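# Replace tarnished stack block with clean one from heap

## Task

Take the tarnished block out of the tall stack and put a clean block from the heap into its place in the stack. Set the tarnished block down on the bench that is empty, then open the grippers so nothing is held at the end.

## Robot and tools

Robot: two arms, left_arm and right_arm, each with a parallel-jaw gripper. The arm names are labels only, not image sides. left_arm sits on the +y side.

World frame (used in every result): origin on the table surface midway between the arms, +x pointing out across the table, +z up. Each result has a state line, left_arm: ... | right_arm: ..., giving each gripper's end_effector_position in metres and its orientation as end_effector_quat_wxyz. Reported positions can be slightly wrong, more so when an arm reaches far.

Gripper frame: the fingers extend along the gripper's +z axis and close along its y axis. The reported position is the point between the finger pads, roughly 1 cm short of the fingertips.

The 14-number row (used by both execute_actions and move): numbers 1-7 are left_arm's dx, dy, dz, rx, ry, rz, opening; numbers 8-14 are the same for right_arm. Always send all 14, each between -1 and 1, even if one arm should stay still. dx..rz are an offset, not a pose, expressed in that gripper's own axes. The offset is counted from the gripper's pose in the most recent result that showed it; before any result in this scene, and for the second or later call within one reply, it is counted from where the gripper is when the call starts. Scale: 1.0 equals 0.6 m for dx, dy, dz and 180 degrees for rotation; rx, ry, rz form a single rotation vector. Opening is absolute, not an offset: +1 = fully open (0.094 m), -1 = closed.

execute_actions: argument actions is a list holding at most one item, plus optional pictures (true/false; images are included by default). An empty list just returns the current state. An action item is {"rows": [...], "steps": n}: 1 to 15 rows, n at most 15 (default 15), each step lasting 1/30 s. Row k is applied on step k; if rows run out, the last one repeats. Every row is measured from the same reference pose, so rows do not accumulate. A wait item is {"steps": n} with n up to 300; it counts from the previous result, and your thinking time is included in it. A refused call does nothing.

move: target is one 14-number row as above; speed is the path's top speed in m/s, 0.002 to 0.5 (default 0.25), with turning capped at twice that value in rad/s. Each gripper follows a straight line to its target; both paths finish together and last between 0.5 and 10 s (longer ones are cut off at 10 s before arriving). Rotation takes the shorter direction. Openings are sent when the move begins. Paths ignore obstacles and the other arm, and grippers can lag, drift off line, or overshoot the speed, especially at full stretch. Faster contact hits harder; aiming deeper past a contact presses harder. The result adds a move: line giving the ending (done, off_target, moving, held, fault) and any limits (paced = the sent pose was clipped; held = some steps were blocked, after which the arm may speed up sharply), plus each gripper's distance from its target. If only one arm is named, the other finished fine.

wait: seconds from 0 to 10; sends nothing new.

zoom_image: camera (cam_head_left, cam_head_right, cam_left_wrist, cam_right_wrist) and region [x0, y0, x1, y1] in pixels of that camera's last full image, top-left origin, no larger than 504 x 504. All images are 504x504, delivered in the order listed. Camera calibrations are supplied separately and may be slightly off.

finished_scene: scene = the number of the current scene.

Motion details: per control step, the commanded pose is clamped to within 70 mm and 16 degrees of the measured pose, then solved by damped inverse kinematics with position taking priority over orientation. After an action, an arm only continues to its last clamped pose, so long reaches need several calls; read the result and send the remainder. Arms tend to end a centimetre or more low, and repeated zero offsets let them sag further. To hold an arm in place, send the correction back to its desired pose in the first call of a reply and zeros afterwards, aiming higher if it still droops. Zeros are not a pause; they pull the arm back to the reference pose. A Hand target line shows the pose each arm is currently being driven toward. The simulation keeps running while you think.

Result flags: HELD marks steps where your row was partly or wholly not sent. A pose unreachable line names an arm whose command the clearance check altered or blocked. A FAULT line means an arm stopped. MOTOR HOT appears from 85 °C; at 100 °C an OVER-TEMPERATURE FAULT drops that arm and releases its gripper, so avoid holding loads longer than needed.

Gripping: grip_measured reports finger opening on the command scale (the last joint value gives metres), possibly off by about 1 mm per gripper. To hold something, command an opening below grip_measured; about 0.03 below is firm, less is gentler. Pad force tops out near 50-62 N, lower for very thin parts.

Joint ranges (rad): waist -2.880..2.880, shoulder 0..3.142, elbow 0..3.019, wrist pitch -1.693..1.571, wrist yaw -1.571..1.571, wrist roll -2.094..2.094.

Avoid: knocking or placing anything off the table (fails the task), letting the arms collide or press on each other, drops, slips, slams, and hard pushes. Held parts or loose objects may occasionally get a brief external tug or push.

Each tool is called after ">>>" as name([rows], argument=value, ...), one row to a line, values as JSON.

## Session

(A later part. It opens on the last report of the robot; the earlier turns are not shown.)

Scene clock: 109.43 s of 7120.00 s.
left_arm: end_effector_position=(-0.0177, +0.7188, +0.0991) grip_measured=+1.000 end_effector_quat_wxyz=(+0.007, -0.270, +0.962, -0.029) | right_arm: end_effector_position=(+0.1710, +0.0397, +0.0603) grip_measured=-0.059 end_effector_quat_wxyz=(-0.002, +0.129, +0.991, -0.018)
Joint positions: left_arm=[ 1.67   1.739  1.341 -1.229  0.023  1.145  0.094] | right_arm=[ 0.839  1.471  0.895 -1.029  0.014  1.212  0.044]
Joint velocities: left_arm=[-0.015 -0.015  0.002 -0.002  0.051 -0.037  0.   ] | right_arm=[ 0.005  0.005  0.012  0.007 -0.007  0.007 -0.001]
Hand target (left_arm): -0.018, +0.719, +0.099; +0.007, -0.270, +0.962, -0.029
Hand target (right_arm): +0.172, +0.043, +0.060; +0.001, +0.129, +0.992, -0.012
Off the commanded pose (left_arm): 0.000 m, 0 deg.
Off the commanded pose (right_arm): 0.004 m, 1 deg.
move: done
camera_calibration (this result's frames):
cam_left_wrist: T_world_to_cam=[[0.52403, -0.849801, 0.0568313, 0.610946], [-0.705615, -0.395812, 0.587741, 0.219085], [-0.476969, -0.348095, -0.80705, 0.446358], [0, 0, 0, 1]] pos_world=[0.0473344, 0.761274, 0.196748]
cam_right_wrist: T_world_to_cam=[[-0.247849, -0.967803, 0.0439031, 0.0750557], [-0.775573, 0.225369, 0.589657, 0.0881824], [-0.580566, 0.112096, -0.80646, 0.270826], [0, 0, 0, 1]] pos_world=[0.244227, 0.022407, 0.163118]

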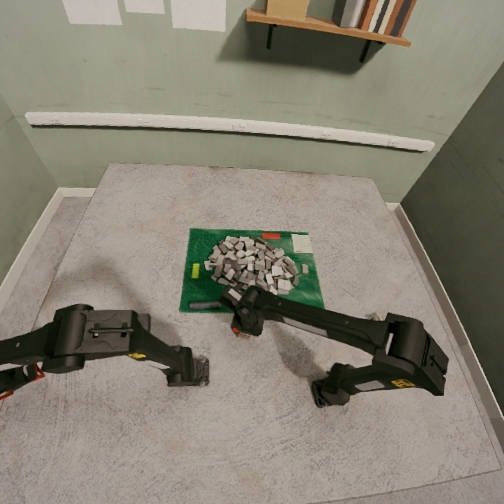

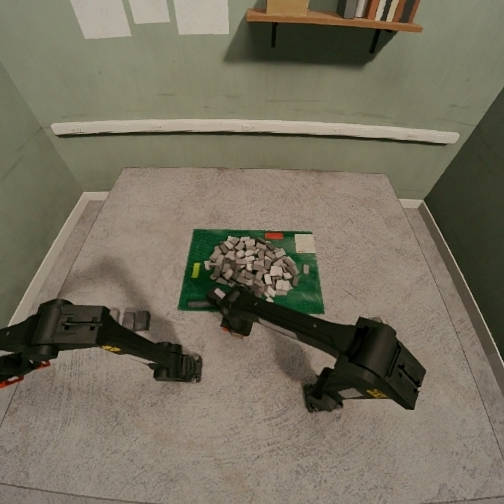

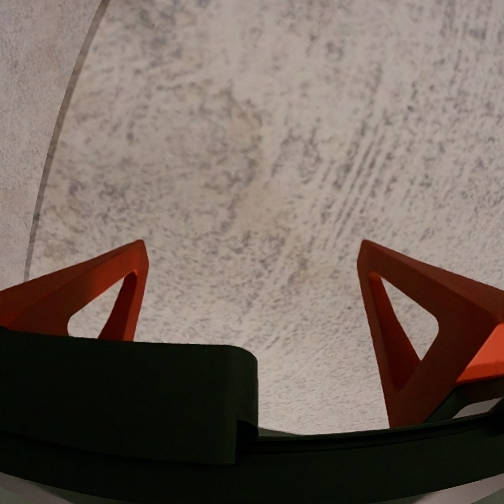

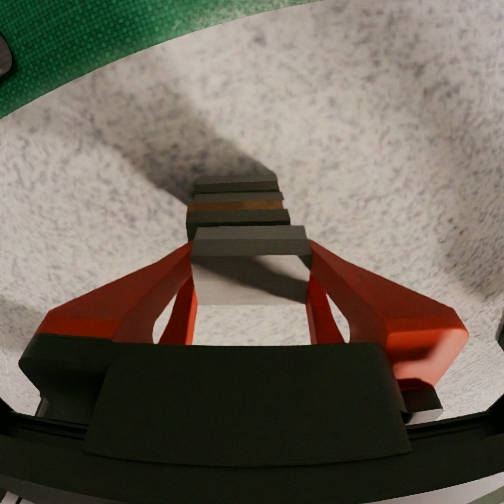

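>>> move(target=[0,0,0,0,0,0,1,-0.001,0.012,0.004,-0.014,0,0,-0.11], speed=0.04)

Scene clock: 114.30 s of 7120.00 s.
left_arm: end_effector_position=(-0.0177, +0.7188, +0.0991) grip_measured=+1.000 end_effector_quat_wxyz=(+0.007, -0.270, +0.962, -0.029) | right_arm: end_effector_position=(+0.1719, +0.0443, +0.0581) grip_measured=-0.059 end_effector_quat_wxyz=(-0.002, +0.129, +0.992, -0.006)
Joint positions: left_arm=[ 1.67   1.739  1.341 -1.229  0.023  1.145  0.094] | right_arm=[ 0.839  1.471  0.888 -1.     0.002  1.212  0.044]
Joint velocities: left_arm=[ 0.005 -0.005  0.002  0.007 -0.007  0.007  0.   ] | right_arm=[-0.015 -0.024  0.022 -0.012 -0.066 -0.037 -0.001]
Hand target (left_arm): -0.018, +0.719, +0.099; +0.007, -0.270, +0.962, -0.029
Hand target (right_arm): +0.173, +0.046, +0.058; +0.001, +0.129, +0.992, +0.003
Off the commanded pose (left_arm): 0.000 m, 0 deg.
Off the commanded pose (right_arm): 0.003 m, 1 deg.
After step 90, 1.10 s passed at rest.
move: done
camera_calibration (this result's frames):
cam_left_wrist: T_world_to_cam=[[0.52403, -0.849801, 0.0568313, 0.610946], [-0.705615, -0.395812, 0.587741, 0.219085], [-0.476969, -0.348095, -0.80705, 0.446358], [0, 0, 0, 1]] pos_world=[0.0473344, 0.761274, 0.196748]
cam_right_wrist: T_world_to_cam=[[-0.248224, -0.968529, 0.0183096, 0.0814469], [-0.777655, 0.210504, 0.592403, 0.0899339], [-0.577614, 0.13281, -0.805434, 0.2675], [0, 0, 0, 1]] pos_world=[0.244667, 0.0244254, 0.160686]

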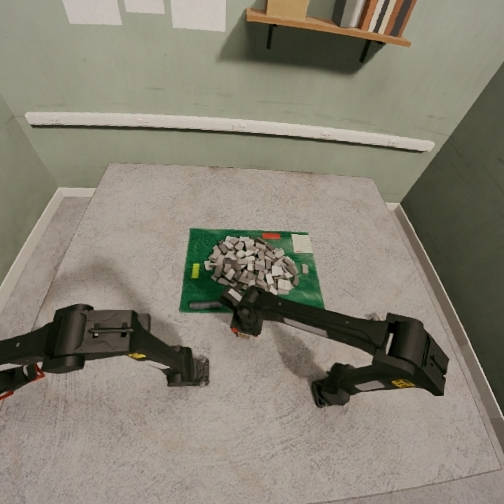

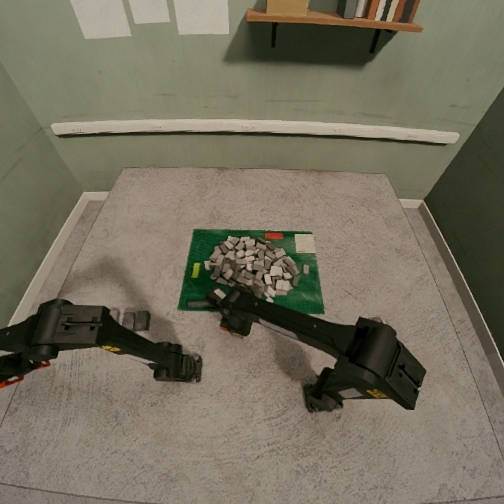

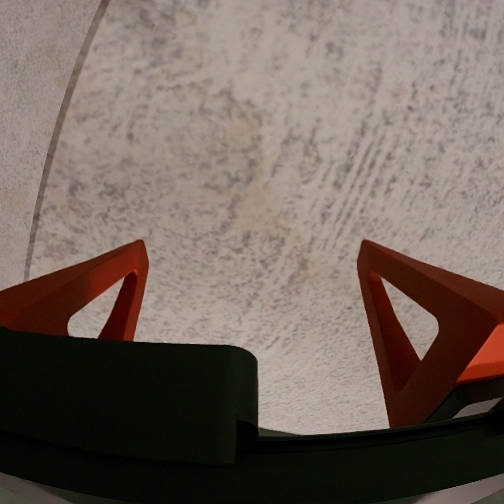

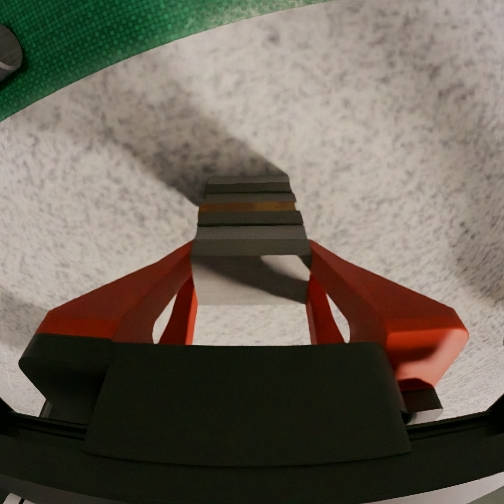

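>>> execute_actions([
  {"rows":[[0,0,0,0,0,0,1,0,0,0,0,0,0,0.15]],"steps":10},
], pictures=false)

>>> move(target=[0,0,0,0,0,0,1,0.003,0.003,0.018,-0.004,0,0,0.15], speed=0.04)

Scene clock: 119.23 s of 7120.00 s.
left_arm: end_effector_position=(-0.0177, +0.7188, +0.0991) grip_measured=+1.000 end_effector_quat_wxyz=(+0.007, -0.270, +0.962, -0.029) | right_arm: end_effector_position=(+0.1719, +0.0443, +0.0581) grip_measured=+0.147 end_effector_quat_wxyz=(-0.002, +0.129, +0.992, -0.006)
Joint positions: left_arm=[ 1.67   1.739  1.341 -1.229  0.023  1.145  0.094] | right_arm=[ 0.839  1.471  0.888 -1.     0.002  1.212  0.054]
Joint velocities: left_arm=[-0.005 -0.015 -0.007 -0.012 -0.081  0.007  0.   ] | right_arm=[-0.015 -0.005 -0.002  0.002  0.007  0.037 -0.   ]
Hand target (left_arm): -0.018, +0.719, +0.099; +0.007, -0.270, +0.962, -0.029
Hand target (right_arm): +0.172, +0.044, +0.058; -0.002, +0.129, +0.992, -0.006
Off the commanded pose (left_arm): 0.000 m, 0 deg.
Off the commanded pose (right_arm): 0.000 m, 0 deg.
Steps of this call (steps 1 to 90: nothing new was sent; then 1.60 s passed at rest; steps 91 to 100: all 10 steps of this action). Readings (end_effector_position):
91: left_arm (-0.0177, +0.7188, +0.0991) | right_arm (+0.1719, +0.0443, +0.0581)
92: left_arm (-0.0177, +0.7188, +0.0991) | right_arm (+0.1719, +0.0443, +0.0581)
94: left_arm (-0.0177, +0.7188, +0.0991) | right_arm (+0.1719, +0.0443, +0.0581)
98: left_arm (-0.0177, +0.7188, +0.0991) | right_arm (+0.1719, +0.0443, +0.0581)
100: the state above

Scene clock: 120.17 s of 7120.00 s.
left_arm: end_effector_position=(-0.0177, +0.7188, +0.0991) grip_measured=+1.000 end_effector_quat_wxyz=(+0.007, -0.270, +0.962, -0.029) | right_arm: end_effector_position=(+0.1719, +0.0445, +0.0533) grip_measured=+0.147 end_effector_quat_wxyz=(+0.001, +0.129, +0.992, -0.000)
Joint positions: left_arm=[ 1.67   1.739  1.341 -1.229  0.023  1.145  0.094] | right_arm=[ 0.839  1.472  0.874 -0.973  0.002  1.212  0.054]
Joint velocities: left_arm=[-0.015 -0.005 -0.012 -0.012 -0.007 -0.022  0.   ] | right_arm=[-0.005 -0.005 -0.002  0.017 -0.022 -0.051  0.001]
Hand target (left_arm): -0.018, +0.719, +0.099; +0.007, -0.270, +0.962, -0.029
Hand target (right_arm): +0.170, +0.046, +0.047; -0.001, +0.129, +0.992, +0.000
Off the commanded pose (left_arm): 0.000 m, 0 deg.
Off the commanded pose (right_arm): 0.006 m, 0 deg.
move: done
camera_calibration (this result's frames):
cam_left_wrist: T_world_to_cam=[[0.52403, -0.849801, 0.0568313, 0.610946], [-0.705615, -0.395812, 0.587741, 0.219085], [-0.476969, -0.348095, -0.80705, 0.446358], [0, 0, 0, 1]] pos_world=[0.0473344, 0.761274, 0.196748]
cam_right_wrist: T_world_to_cam=[[-0.248311, -0.968657, 0.00677917, 0.0823164], [-0.781649, 0.204496, 0.589242, 0.0938655], [-0.57216, 0.141017, -0.807928, 0.262488], [0, 0, 0, 1]] pos_world=[0.243995, 0.023526, 0.156204]

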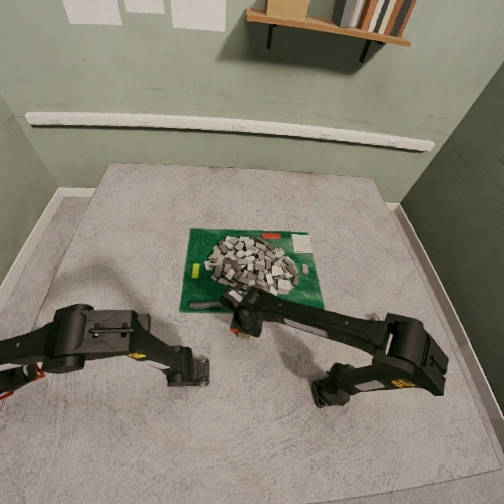

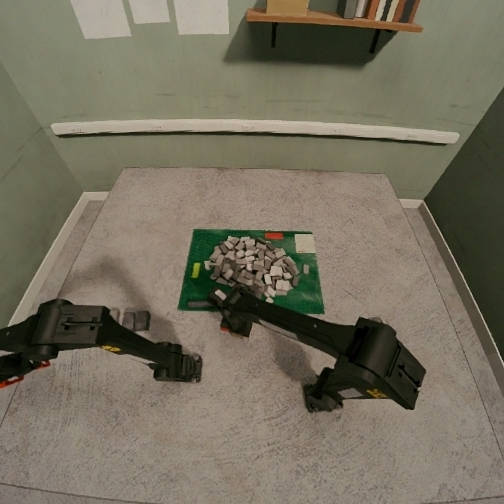

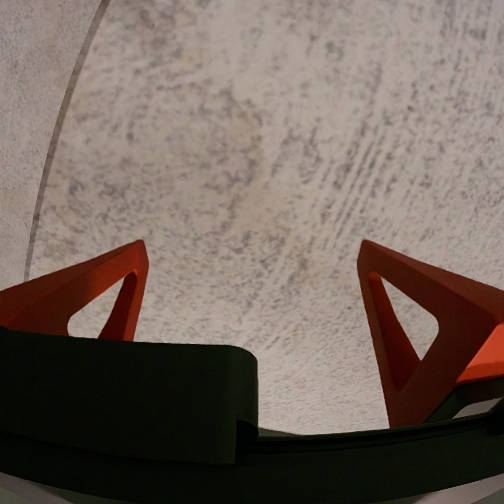

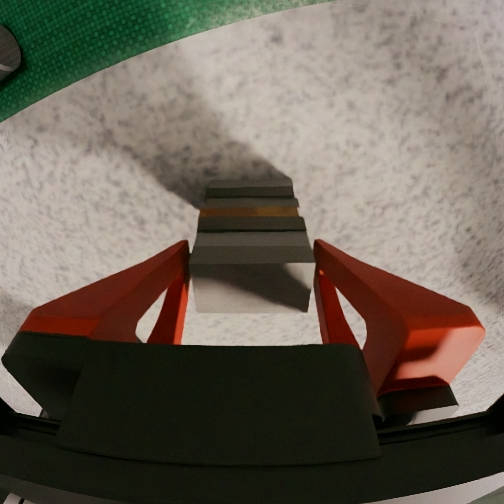

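>>> move(target=[0,0,0,0,0,0,1,0.004,0.002,0.014,0,0,0,0.15], speed=0.04)

>>> execute_actions([
  {"rows":[[0,0,0,0,0,0,1,0,0,0,0,0,0,-0.11]],"steps":15},
])

Scene clock: 126.97 s of 7120.00 s.
left_arm: end_effector_position=(-0.0177, +0.7188, +0.0991) grip_measured=+1.000 end_effector_quat_wxyz=(+0.007, -0.270, +0.962, -0.029) | right_arm: end_effector_position=(+0.1729, +0.0459, +0.0525) grip_measured=+0.147 end_effector_quat_wxyz=(+0.002, +0.129, +0.992, +0.002)
Joint positions: left_arm=[ 1.67   1.739  1.341 -1.229  0.023  1.145  0.094] | right_arm=[ 0.839  1.474  0.874 -0.965  0.002  1.212  0.054]
Joint velocities: left_arm=[-0.024 -0.005  0.012 -0.007  0.051  0.007  0.   ] | right_arm=[ 0.015 -0.005  0.002  0.017  0.051  0.022  0.   ]
Hand target (left_arm): -0.018, +0.719, +0.099; +0.007, -0.270, +0.962, -0.029
Hand target (right_arm): +0.170, +0.046, +0.045; +0.001, +0.129, +0.992, -0.000
Off the commanded pose (left_arm): 0.000 m, 0 deg.
Off the commanded pose (right_arm): 0.008 m, 0 deg.
After step 90, 3.10 s passed at rest.
move: done
camera_calibration (this result's frames):
cam_left_wrist: T_world_to_cam=[[0.52403, -0.849801, 0.0568313, 0.610946], [-0.705615, -0.395812, 0.587741, 0.219085], [-0.476969, -0.348095, -0.80705, 0.446358], [0, 0, 0, 1]] pos_world=[0.0473344, 0.761274, 0.196748]
cam_right_wrist: T_world_to_cam=[[-0.248325, -0.968676, 0.00143798, 0.0842785], [-0.783599, 0.201752, 0.587595, 0.0953928], [-0.569479, 0.144788, -0.809154, 0.261667], [0, 0, 0, 1]] pos_world=[0.244692, 0.0245067, 0.155555]

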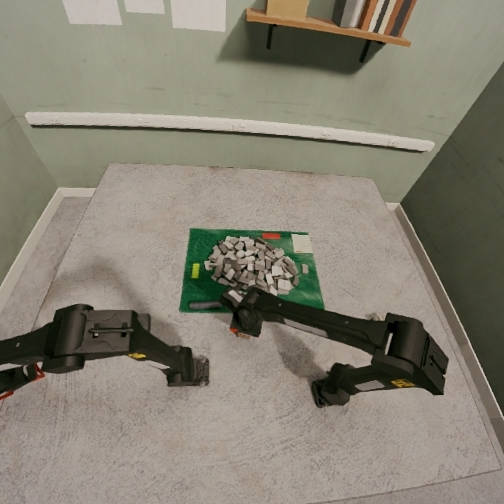

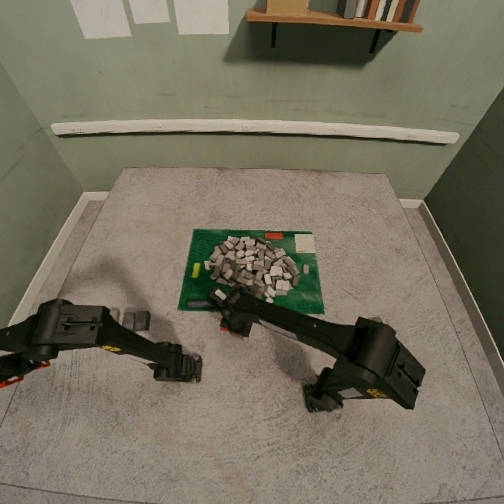

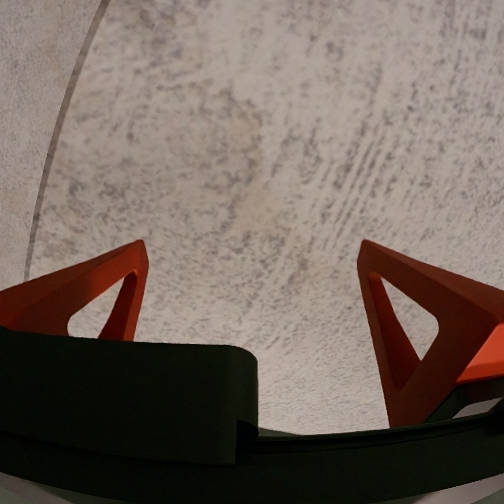

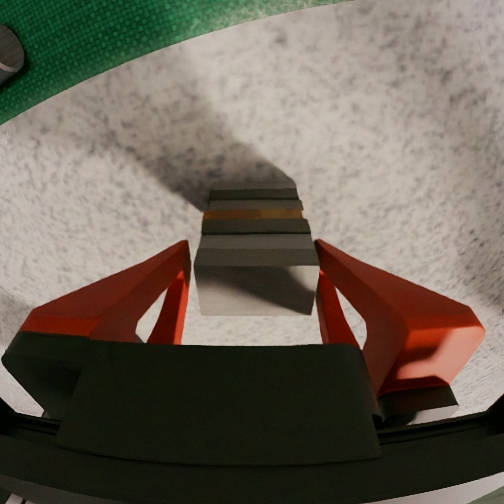

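Scene clock: 127.47 s of 7120.00 s.
left_arm: end_effector_position=(-0.0177, +0.7188, +0.0991) grip_measured=+1.000 end_effector_quat_wxyz=(+0.007, -0.270, +0.962, -0.029) | right_arm: end_effector_position=(+0.1730, +0.0459, +0.0525) grip_measured=-0.064 end_effector_quat_wxyz=(+0.002, +0.129, +0.992, +0.002)
Joint positions: left_arm=[ 1.67   1.739  1.341 -1.229  0.023  1.145  0.094] | right_arm=[ 0.839  1.474  0.874 -0.965  0.002  1.212  0.044]
Joint velocities: left_arm=[-0.005 -0.005 -0.017  0.012 -0.007  0.022  0.   ] | right_arm=[-0.005  0.005 -0.002 -0.017 -0.022 -0.051 -0.   ]
Hand target (left_arm): -0.018, +0.719, +0.099; +0.007, -0.270, +0.962, -0.029
Hand target (right_arm): +0.173, +0.046, +0.053; +0.002, +0.129, +0.992, +0.003
Off the commanded pose (left_arm): 0.000 m, 0 deg.
Off the commanded pose (right_arm): 0.000 m, 0 deg.
Steps of this call (steps 1 to 15: all 15 steps of this action). Readings (end_effector_position):
1: left_arm (-0.0177, +0.7188, +0.0991) | right_arm (+0.1730, +0.0459, +0.0525)
2: left_arm (-0.0177, +0.7188, +0.0991) | right_arm (+0.1730, +0.0459, +0.0525)
4: left_arm (-0.0177, +0.7188, +0.0991) | right_arm (+0.1730, +0.0459, +0.0525)
8: left_arm (-0.0177, +0.7188, +0.0991) | right_arm (+0.1730, +0.0459, +0.0525)
15: the state above
camera_calibration (this result's frames):
cam_left_wrist: T_world_to_cam=[[0.52403, -0.849801, 0.0568313, 0.610946], [-0.705615, -0.395812, 0.587741, 0.219085], [-0.476969, -0.348095, -0.80705, 0.446358], [0, 0, 0, 1]] pos_world=[0.0473344, 0.761274, 0.196748]
cam_right_wrist: T_world_to_cam=[[-0.248328, -0.968675, 0.00157483, 0.0842482], [-0.783782, 0.201884, 0.587307, 0.0954829], [-0.569227, 0.14461, -0.809363, 0.261678], [0, 0, 0, 1]] pos_world=[0.244713, 0.0244913, 0.155582]

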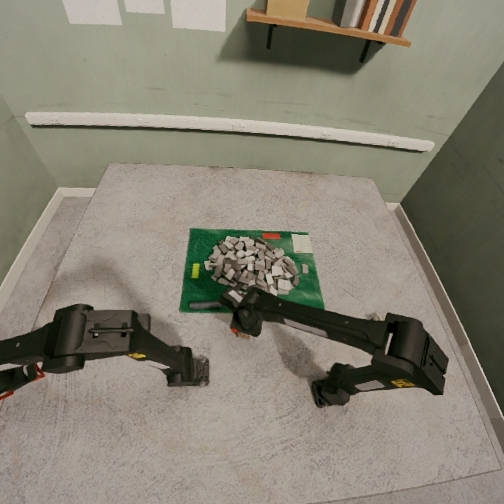

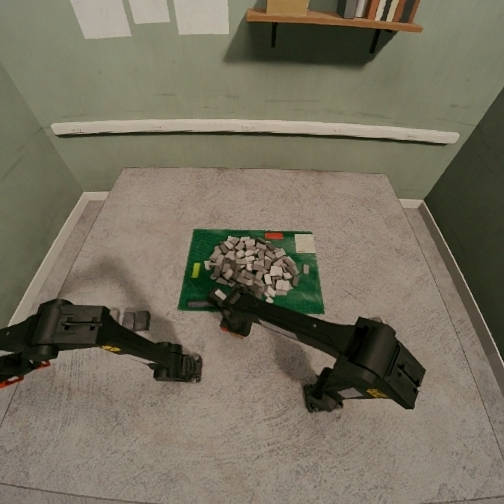

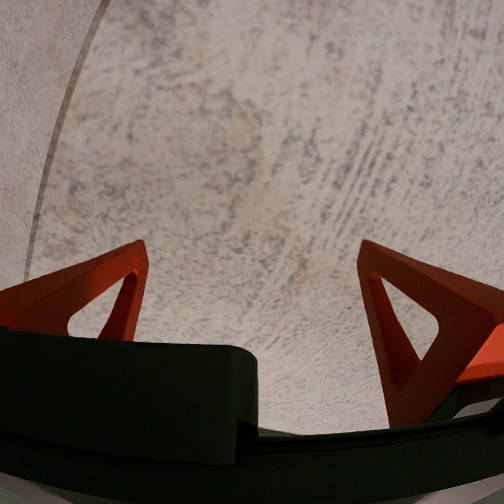

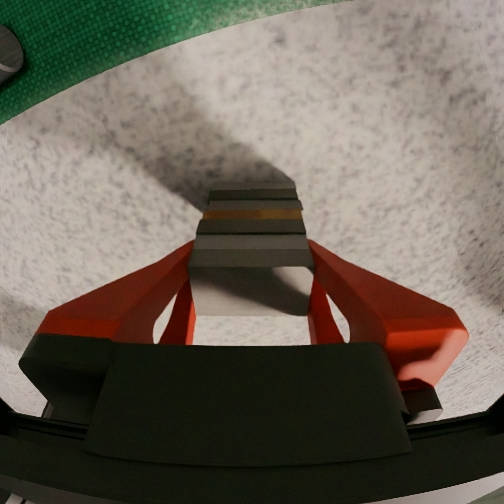

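The third block shifted with the grip, so it is held. Lifting.

>>> execute_actions([
  {"rows":[[0,0,0,0,0,0,1,-0.008,0.016,-0.023,-0.01,-0.005,0,-0.13],[0,0,0,0,0,0,1,-0.013,0.026,-0.04,-0.016,-0.008,0,-0.13],[0,0,0,0,0,0,1,-0.016,0.032,-0.05,-0.02,-0.01,0,-0.13],[0,0,0,0,0,0,1,-0.016,0.032,-0.056,-0.02,-0.01,0,-0.13],[0,0,0,0,0,0,1,-0.016,0.032,-0.062,-0.02,-0.01,0,-0.13],[0,0,0,0,0,0,1,-0.016,0.032,-0.068,-0.02,-0.01,0,-0.13],[0,0,0,0,0,0,1,-0.016,0.032,-0.074,-0.02,-0.01,0,-0.13],[0,0,0,0,0,0,1,-0.016,0.032,-0.08,-0.02,-0.01,0,-0.13]]},
])

Scene clock: 137.07 s of 7120.00 s.
left_arm: end_effector_position=(-0.0177, +0.7188, +0.0991) grip_measured=+1.000 end_effector_quat_wxyz=(+0.007, -0.270, +0.962, -0.029) | right_arm: end_effector_position=(+0.1683, +0.0385, +0.0670) grip_measured=-0.064 end_effector_quat_wxyz=(+0.001, +0.129, +0.992, -0.004)
Joint positions: left_arm=[ 1.67   1.739  1.341 -1.229  0.023  1.145  0.094] | right_arm=[ 0.839  1.436  0.879 -1.019  0.005  1.212  0.044]
Joint velocities: left_arm=[-0.005 -0.005 -0.002 -0.002 -0.007 -0.007  0.   ] | right_arm=[-0.005  0.005  0.027 -0.012 -0.022  0.081 -0.001]
Hand target (left_arm): -0.018, +0.719, +0.099; +0.007, -0.270, +0.962, -0.029
Hand target (right_arm): +0.186, +0.060, +0.101; +0.022, +0.130, +0.991, +0.032
Off the commanded pose (left_arm): 0.000 m, 0 deg.
Off the commanded pose (right_arm): 0.045 m, 5 deg.
Steps of this call (steps 1 to 90: nothing new was sent; then 6.10 s passed at rest; steps 91 to 105: all 15 steps of this action). Readings (end_effector_position):
91: left_arm (-0.0177, +0.7188, +0.0991) | right_arm (+0.1730, +0.0459, +0.0525)
92: left_arm (-0.0177, +0.7188, +0.0991) | right_arm (+0.1730, +0.0459, +0.0525)
94: left_arm (-0.0177, +0.7188, +0.0991) | right_arm (+0.1730, +0.0453, +0.0531)
98: left_arm (-0.0177, +0.7188, +0.0991) | right_arm (+0.1693, +0.0400, +0.0576)
105: the state above
camera_calibration (this result's frames):
cam_left_wrist: T_world_to_cam=[[0.52403, -0.849801, 0.0568313, 0.610946], [-0.705615, -0.395812, 0.587741, 0.219085], [-0.476969, -0.348095, -0.80705, 0.446358], [0, 0, 0, 1]] pos_world=[0.0473344, 0.761274, 0.196748]
cam_right_wrist: T_world_to_cam=[[-0.248288, -0.968581, 0.014283, 0.0750292], [-0.780773, 0.208828, 0.588884, 0.0839326], [-0.573365, 0.135061, -0.808091, 0.272746], [0, 0, 0, 1]] pos_world=[0.240544, 0.0183071, 0.169905]

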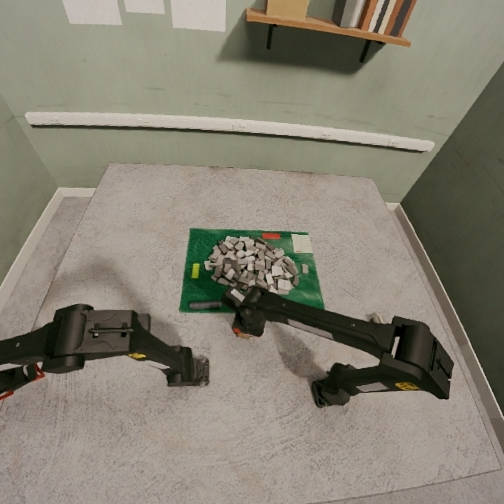

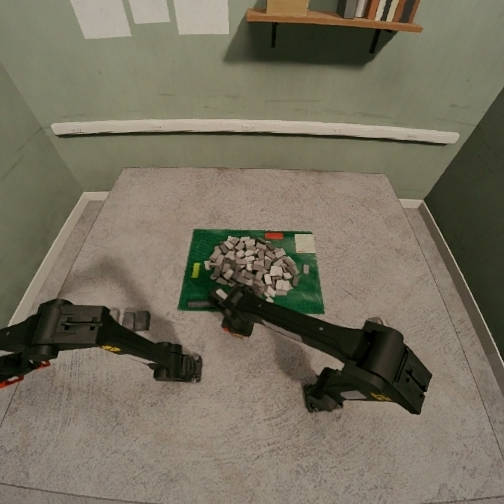

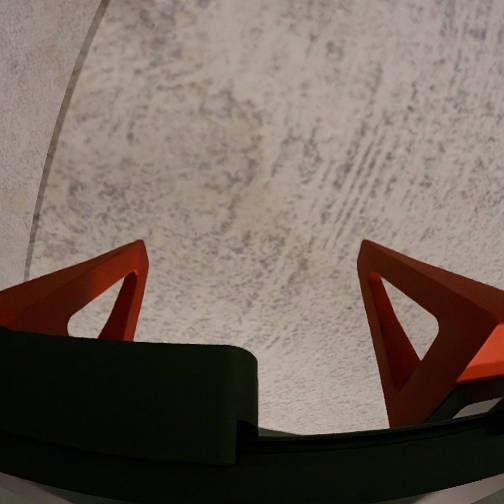

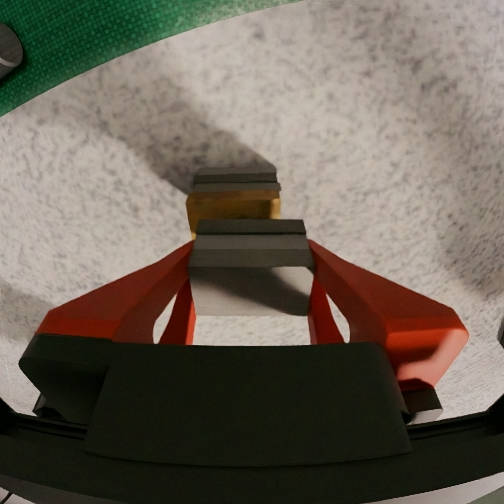

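>>> move(target=[0,0,0,0,0,0,1,-0.29,-0.1,-0.09,-0.01,-0.02,-0.305,-0.13], speed=0.15)

Scene clock: 152.80 s of 7120.00 s.
left_arm: end_effector_position=(-0.0177, +0.7188, +0.0991) grip_measured=+1.000 end_effector_quat_wxyz=(+0.007, -0.270, +0.962, -0.029) | right_arm: end_effector_position=(+0.2958, -0.0739, +0.0930) grip_measured=-0.064 end_effector_quat_wxyz=(-0.001, -0.341, +0.940, +0.001)
Joint positions: left_arm=[ 1.67   1.739  1.341 -1.229  0.023  1.145  0.094] | right_arm=[ 0.378  1.452  0.974 -1.095 -0.003 -0.203  0.044]
Joint velocities: left_arm=[-0.005  0.005 -0.022 -0.002 -0.081 -0.066  0.   ] | right_arm=[-0.015 -0.015 -0.007  0.002 -0.081 -0.022 -0.001]
Hand target (left_arm): -0.018, +0.719, +0.099; +0.007, -0.270, +0.962, -0.029
Hand target (right_arm): +0.321, -0.064, +0.119; +0.028, -0.342, +0.939, +0.008
Off the commanded pose (left_arm): 0.000 m, 0 deg.
Off the commanded pose (right_arm): 0.040 m, 4 deg.
After step 90, 9.03 s passed at rest.
move: off_target (right_arm)
camera_calibration (this result's frames):
cam_left_wrist: T_world_to_cam=[[0.52403, -0.849801, 0.0568313, 0.610946], [-0.705615, -0.395812, 0.587741, 0.219085], [-0.476969, -0.348095, -0.80705, 0.446358], [0, 0, 0, 1]] pos_world=[0.0473344, 0.761274, 0.196748]
cam_right_wrist: T_world_to_cam=[[0.646907, -0.762562, 0.00322221, -0.251053], [-0.615981, -0.520056, 0.5917, 0.0887833], [-0.449533, -0.38476, -0.806151, 0.306835], [0, 0, 0, 1]] pos_world=[0.355029, -0.0272137, 0.195632]

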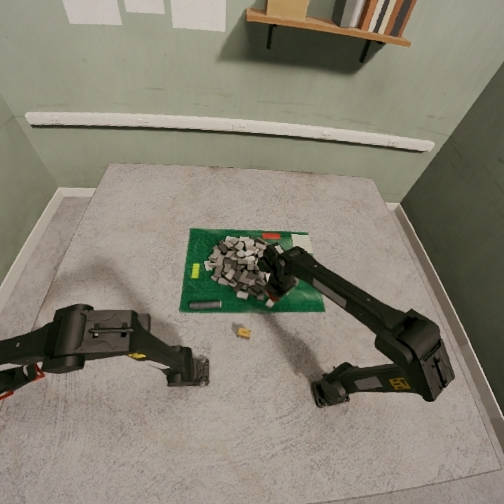

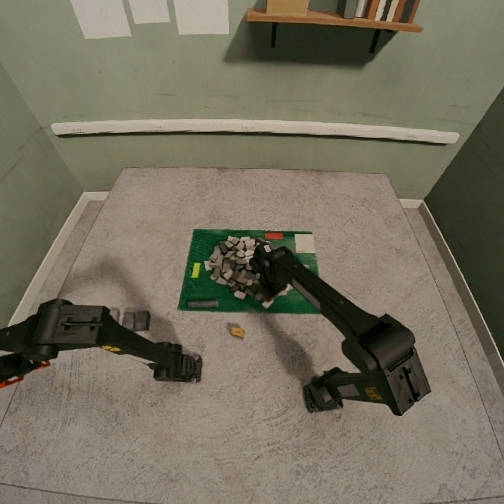

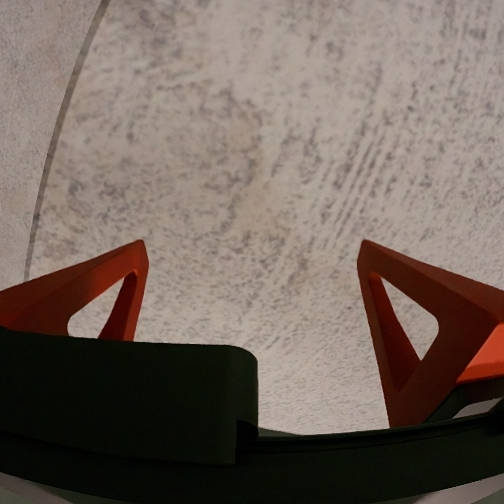

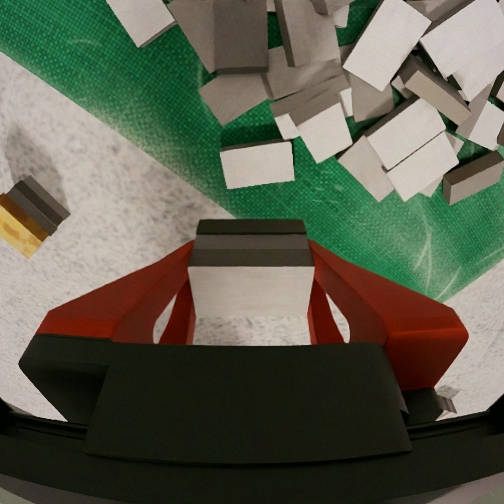

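>>> move(target=[0,0,0,0,0,0,1,-0.018,-0.007,0.085,0,-0.004,-0.045,-0.13], speed=0.1)

Scene clock: 160.13 s of 7120.00 s.
left_arm: end_effector_position=(-0.0177, +0.7188, +0.0991) grip_measured=+1.000 end_effector_quat_wxyz=(+0.007, -0.270, +0.962, -0.029) | right_arm: end_effector_position=(+0.2998, -0.0717, +0.0399) grip_measured=-0.064 end_effector_quat_wxyz=(-0.007, -0.403, +0.915, +0.001)
Joint positions: left_arm=[ 1.67   1.739  1.341 -1.229  0.023  1.145  0.094] | right_arm=[ 0.378  1.551  0.922 -0.955 -0.003 -0.337  0.044]
Joint velocities: left_arm=[-0.005 -0.005  0.007 -0.027 -0.022  0.022  0.   ] | right_arm=[-0.005 -0.005 -0.007  0.002 -0.066 -0.051 -0.001]
Hand target (left_arm): -0.018, +0.719, +0.099; +0.007, -0.270, +0.962, -0.029
Hand target (right_arm): +0.305, -0.070, +0.042; +0.005, -0.406, +0.914, +0.004
Off the commanded pose (left_arm): 0.000 m, 0 deg.
Off the commanded pose (right_arm): 0.007 m, 1 deg.
After step 90, 3.23 s passed at rest.
move: done
camera_calibration (this result's frames):
cam_left_wrist: T_world_to_cam=[[0.52403, -0.849801, 0.0568313, 0.610946], [-0.705615, -0.395812, 0.587741, 0.219085], [-0.476969, -0.348095, -0.80705, 0.446358], [0, 0, 0, 1]] pos_world=[0.0473344, 0.761274, 0.196748]
cam_right_wrist: T_world_to_cam=[[0.742927, -0.669372, -0.000911167, -0.273777], [-0.53497, -0.594573, 0.600241, 0.0938442], [-0.402326, -0.445448, -0.799819, 0.24788], [0, 0, 0, 1]] pos_world=[0.353329, -0.0170434, 0.141681]

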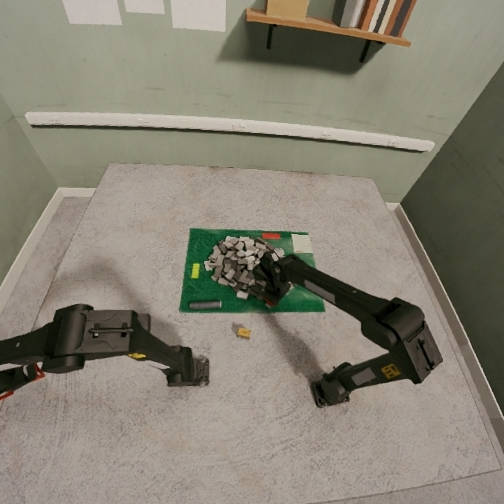

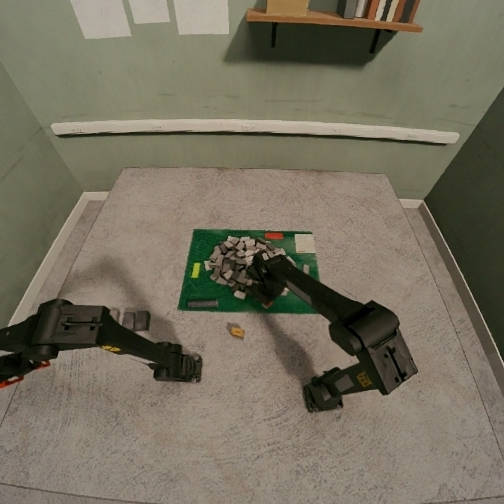

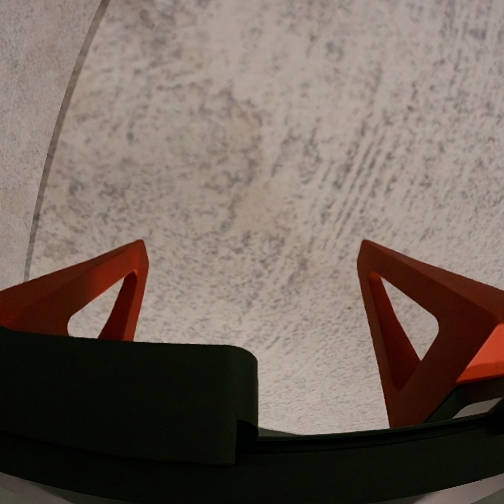

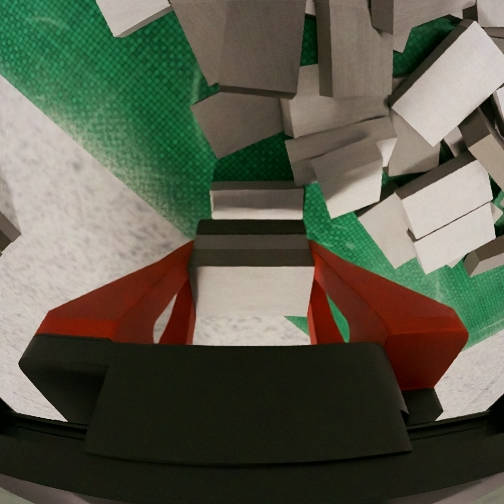

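>>> move(target=[0,0,0,0,0,0,1,-0.017,-0.009,0.022,0.003,-0.008,0,-0.13], speed=0.04)

Scene clock: 167.60 s of 7120.00 s.
left_arm: end_effector_position=(-0.0177, +0.7188, +0.0991) grip_measured=+1.000 end_effector_quat_wxyz=(+0.007, -0.270, +0.962, -0.029) | right_arm: end_effector_position=(+0.3068, -0.0680, +0.0268) grip_measured=-0.064 end_effector_quat_wxyz=(-0.001, -0.404, +0.915, +0.002)
Joint positions: left_arm=[ 1.67   1.739  1.341 -1.229  0.023  1.145  0.094] | right_arm=[ 0.378  1.586  0.922 -0.909 -0.003 -0.34   0.044]
Joint velocities: left_arm=[-0.015 -0.005  0.002  0.007 -0.037  0.007  0.   ] | right_arm=[-0.005  0.005 -0.027 -0.007 -0.022 -0.051 -0.   ]
Hand target (left_arm): -0.018, +0.719, +0.099; +0.007, -0.270, +0.962, -0.029
Hand target (right_arm): +0.310, -0.068, +0.027; +0.006, -0.403, +0.915, +0.002
Off the commanded pose (left_arm): 0.000 m, 0 deg.
Off the commanded pose (right_arm): 0.004 m, 1 deg.
After step 90, 3.73 s passed at rest.
move: done
camera_calibration (this result's frames):
cam_left_wrist: T_world_to_cam=[[0.52403, -0.849801, 0.0568313, 0.610946], [-0.705615, -0.395812, 0.587741, 0.219085], [-0.476969, -0.348095, -0.80705, 0.446358], [0, 0, 0, 1]] pos_world=[0.0473344, 0.761274, 0.196748]
cam_right_wrist: T_world_to_cam=[[0.744702, -0.667391, 0.00282985, -0.276986], [-0.539187, -0.599137, 0.591872, 0.108876], [-0.393314, -0.442294, -0.806027, 0.239519], [0, 0, 0, 1]] pos_world=[0.359182, -0.0136884, 0.129402]

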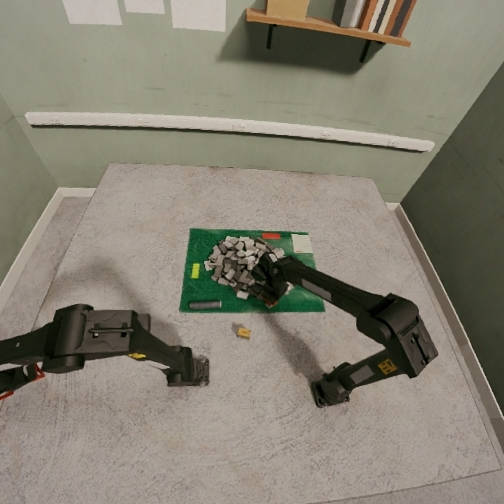

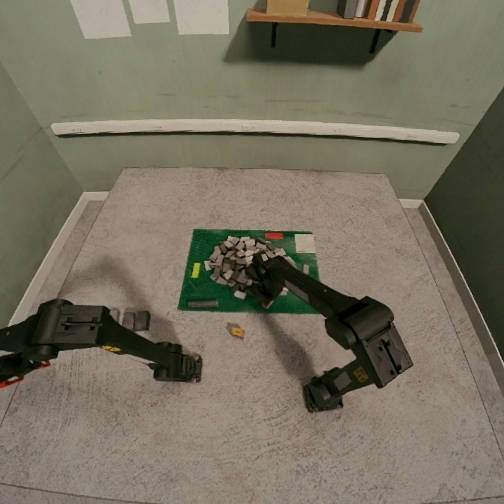

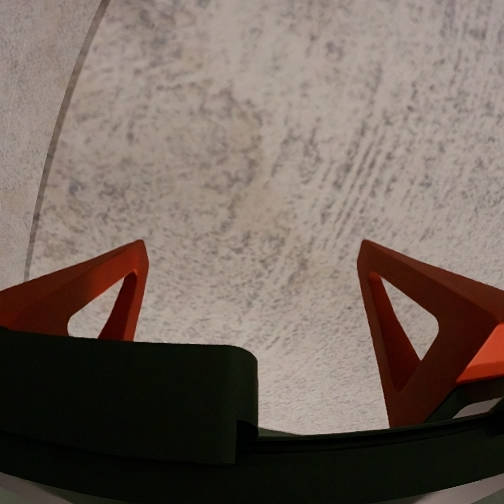

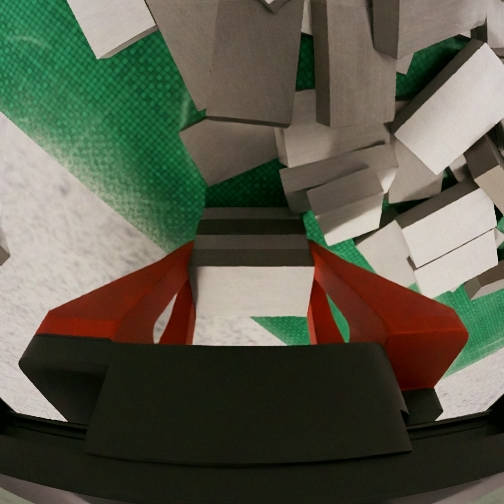

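>>> move(target=[0,0,0,0,0,0,1,0.006,0,0.018,0,0,0,-0.13], speed=0.03)

>>> zoom_image(camera="cam_right_wrist", region=[150,140,350,340])

Scene clock: 171.53 s of 7120.00 s.
left_arm: end_effector_position=(-0.0177, +0.7188, +0.0991) grip_measured=+1.000 end_effector_quat_wxyz=(+0.007, -0.270, +0.962, -0.029) | right_arm: end_effector_position=(+0.3021, -0.0705, +0.0212) grip_measured=-0.064 end_effector_quat_wxyz=(-0.006, -0.404, +0.915, +0.001)
Joint positions: left_arm=[ 1.67   1.739  1.341 -1.229  0.023  1.145  0.094] | right_arm=[ 0.378  1.59   0.908 -0.901 -0.003 -0.34   0.044]
Joint velocities: left_arm=[-0.015 -0.005 -0.002 -0.007  0.051 -0.051  0.   ] | right_arm=[-0.015 -0.015 -0.007  0.007  0.037 -0.037 -0.001]
Hand target (left_arm): -0.018, +0.719, +0.099; +0.007, -0.270, +0.962, -0.029
Hand target (right_arm): +0.304, -0.071, +0.016; -0.001, -0.404, +0.915, +0.002
Off the commanded pose (left_arm): 0.000 m, 0 deg.
Off the commanded pose (right_arm): 0.006 m, 1 deg.
After step 90, 0.23 s passed at rest.
move: done
camera_calibration (this result's frames):
cam_left_wrist: T_world_to_cam=[[0.52403, -0.849801, 0.0568313, 0.610946], [-0.705615, -0.395812, 0.587741, 0.219085], [-0.476969, -0.348095, -0.80705, 0.446358], [0, 0, 0, 1]] pos_world=[0.0473344, 0.761274, 0.196748]
cam_right_wrist: T_world_to_cam=[[0.744712, -0.667386, -0.000552511, -0.275104], [-0.53398, -0.596346, 0.599364, 0.106671], [-0.400336, -0.446058, -0.800477, 0.233802], [0, 0, 0, 1]] pos_world=[0.355433, -0.0156986, 0.123066]

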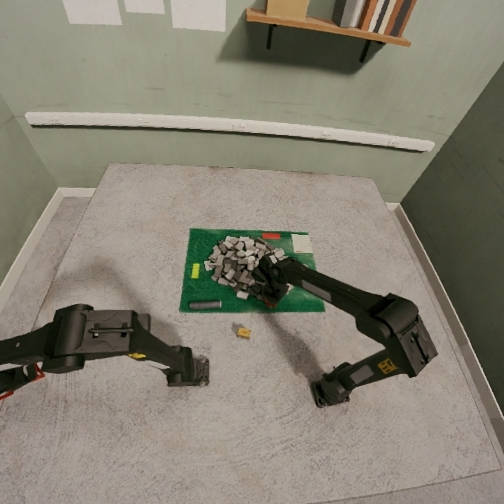

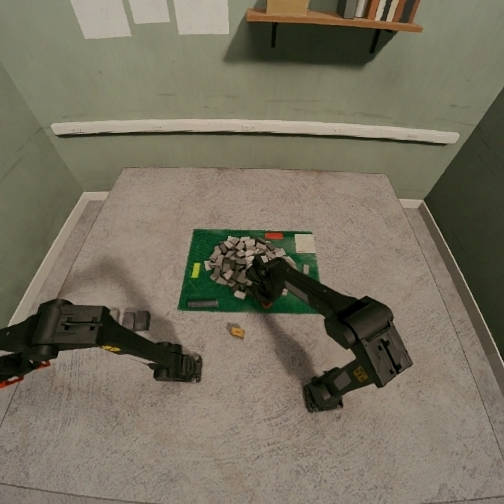

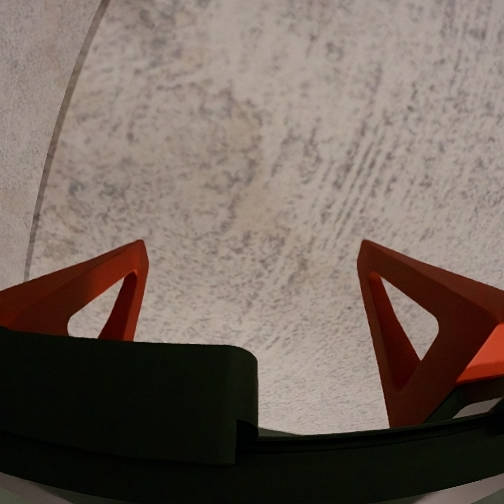

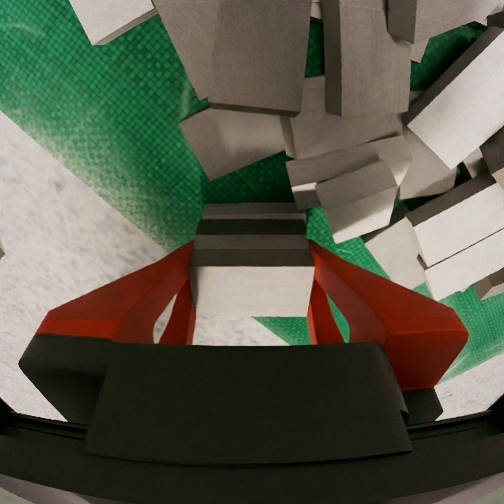

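Region (150, 140, 350, 340) of cam_right_wrist's 504x504 image, scaled by 2.520, with more detail than that image has.

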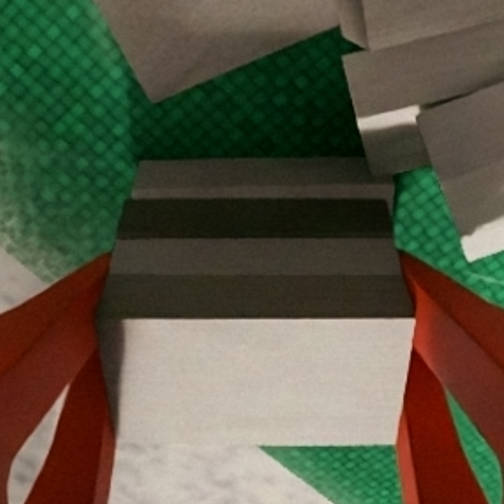

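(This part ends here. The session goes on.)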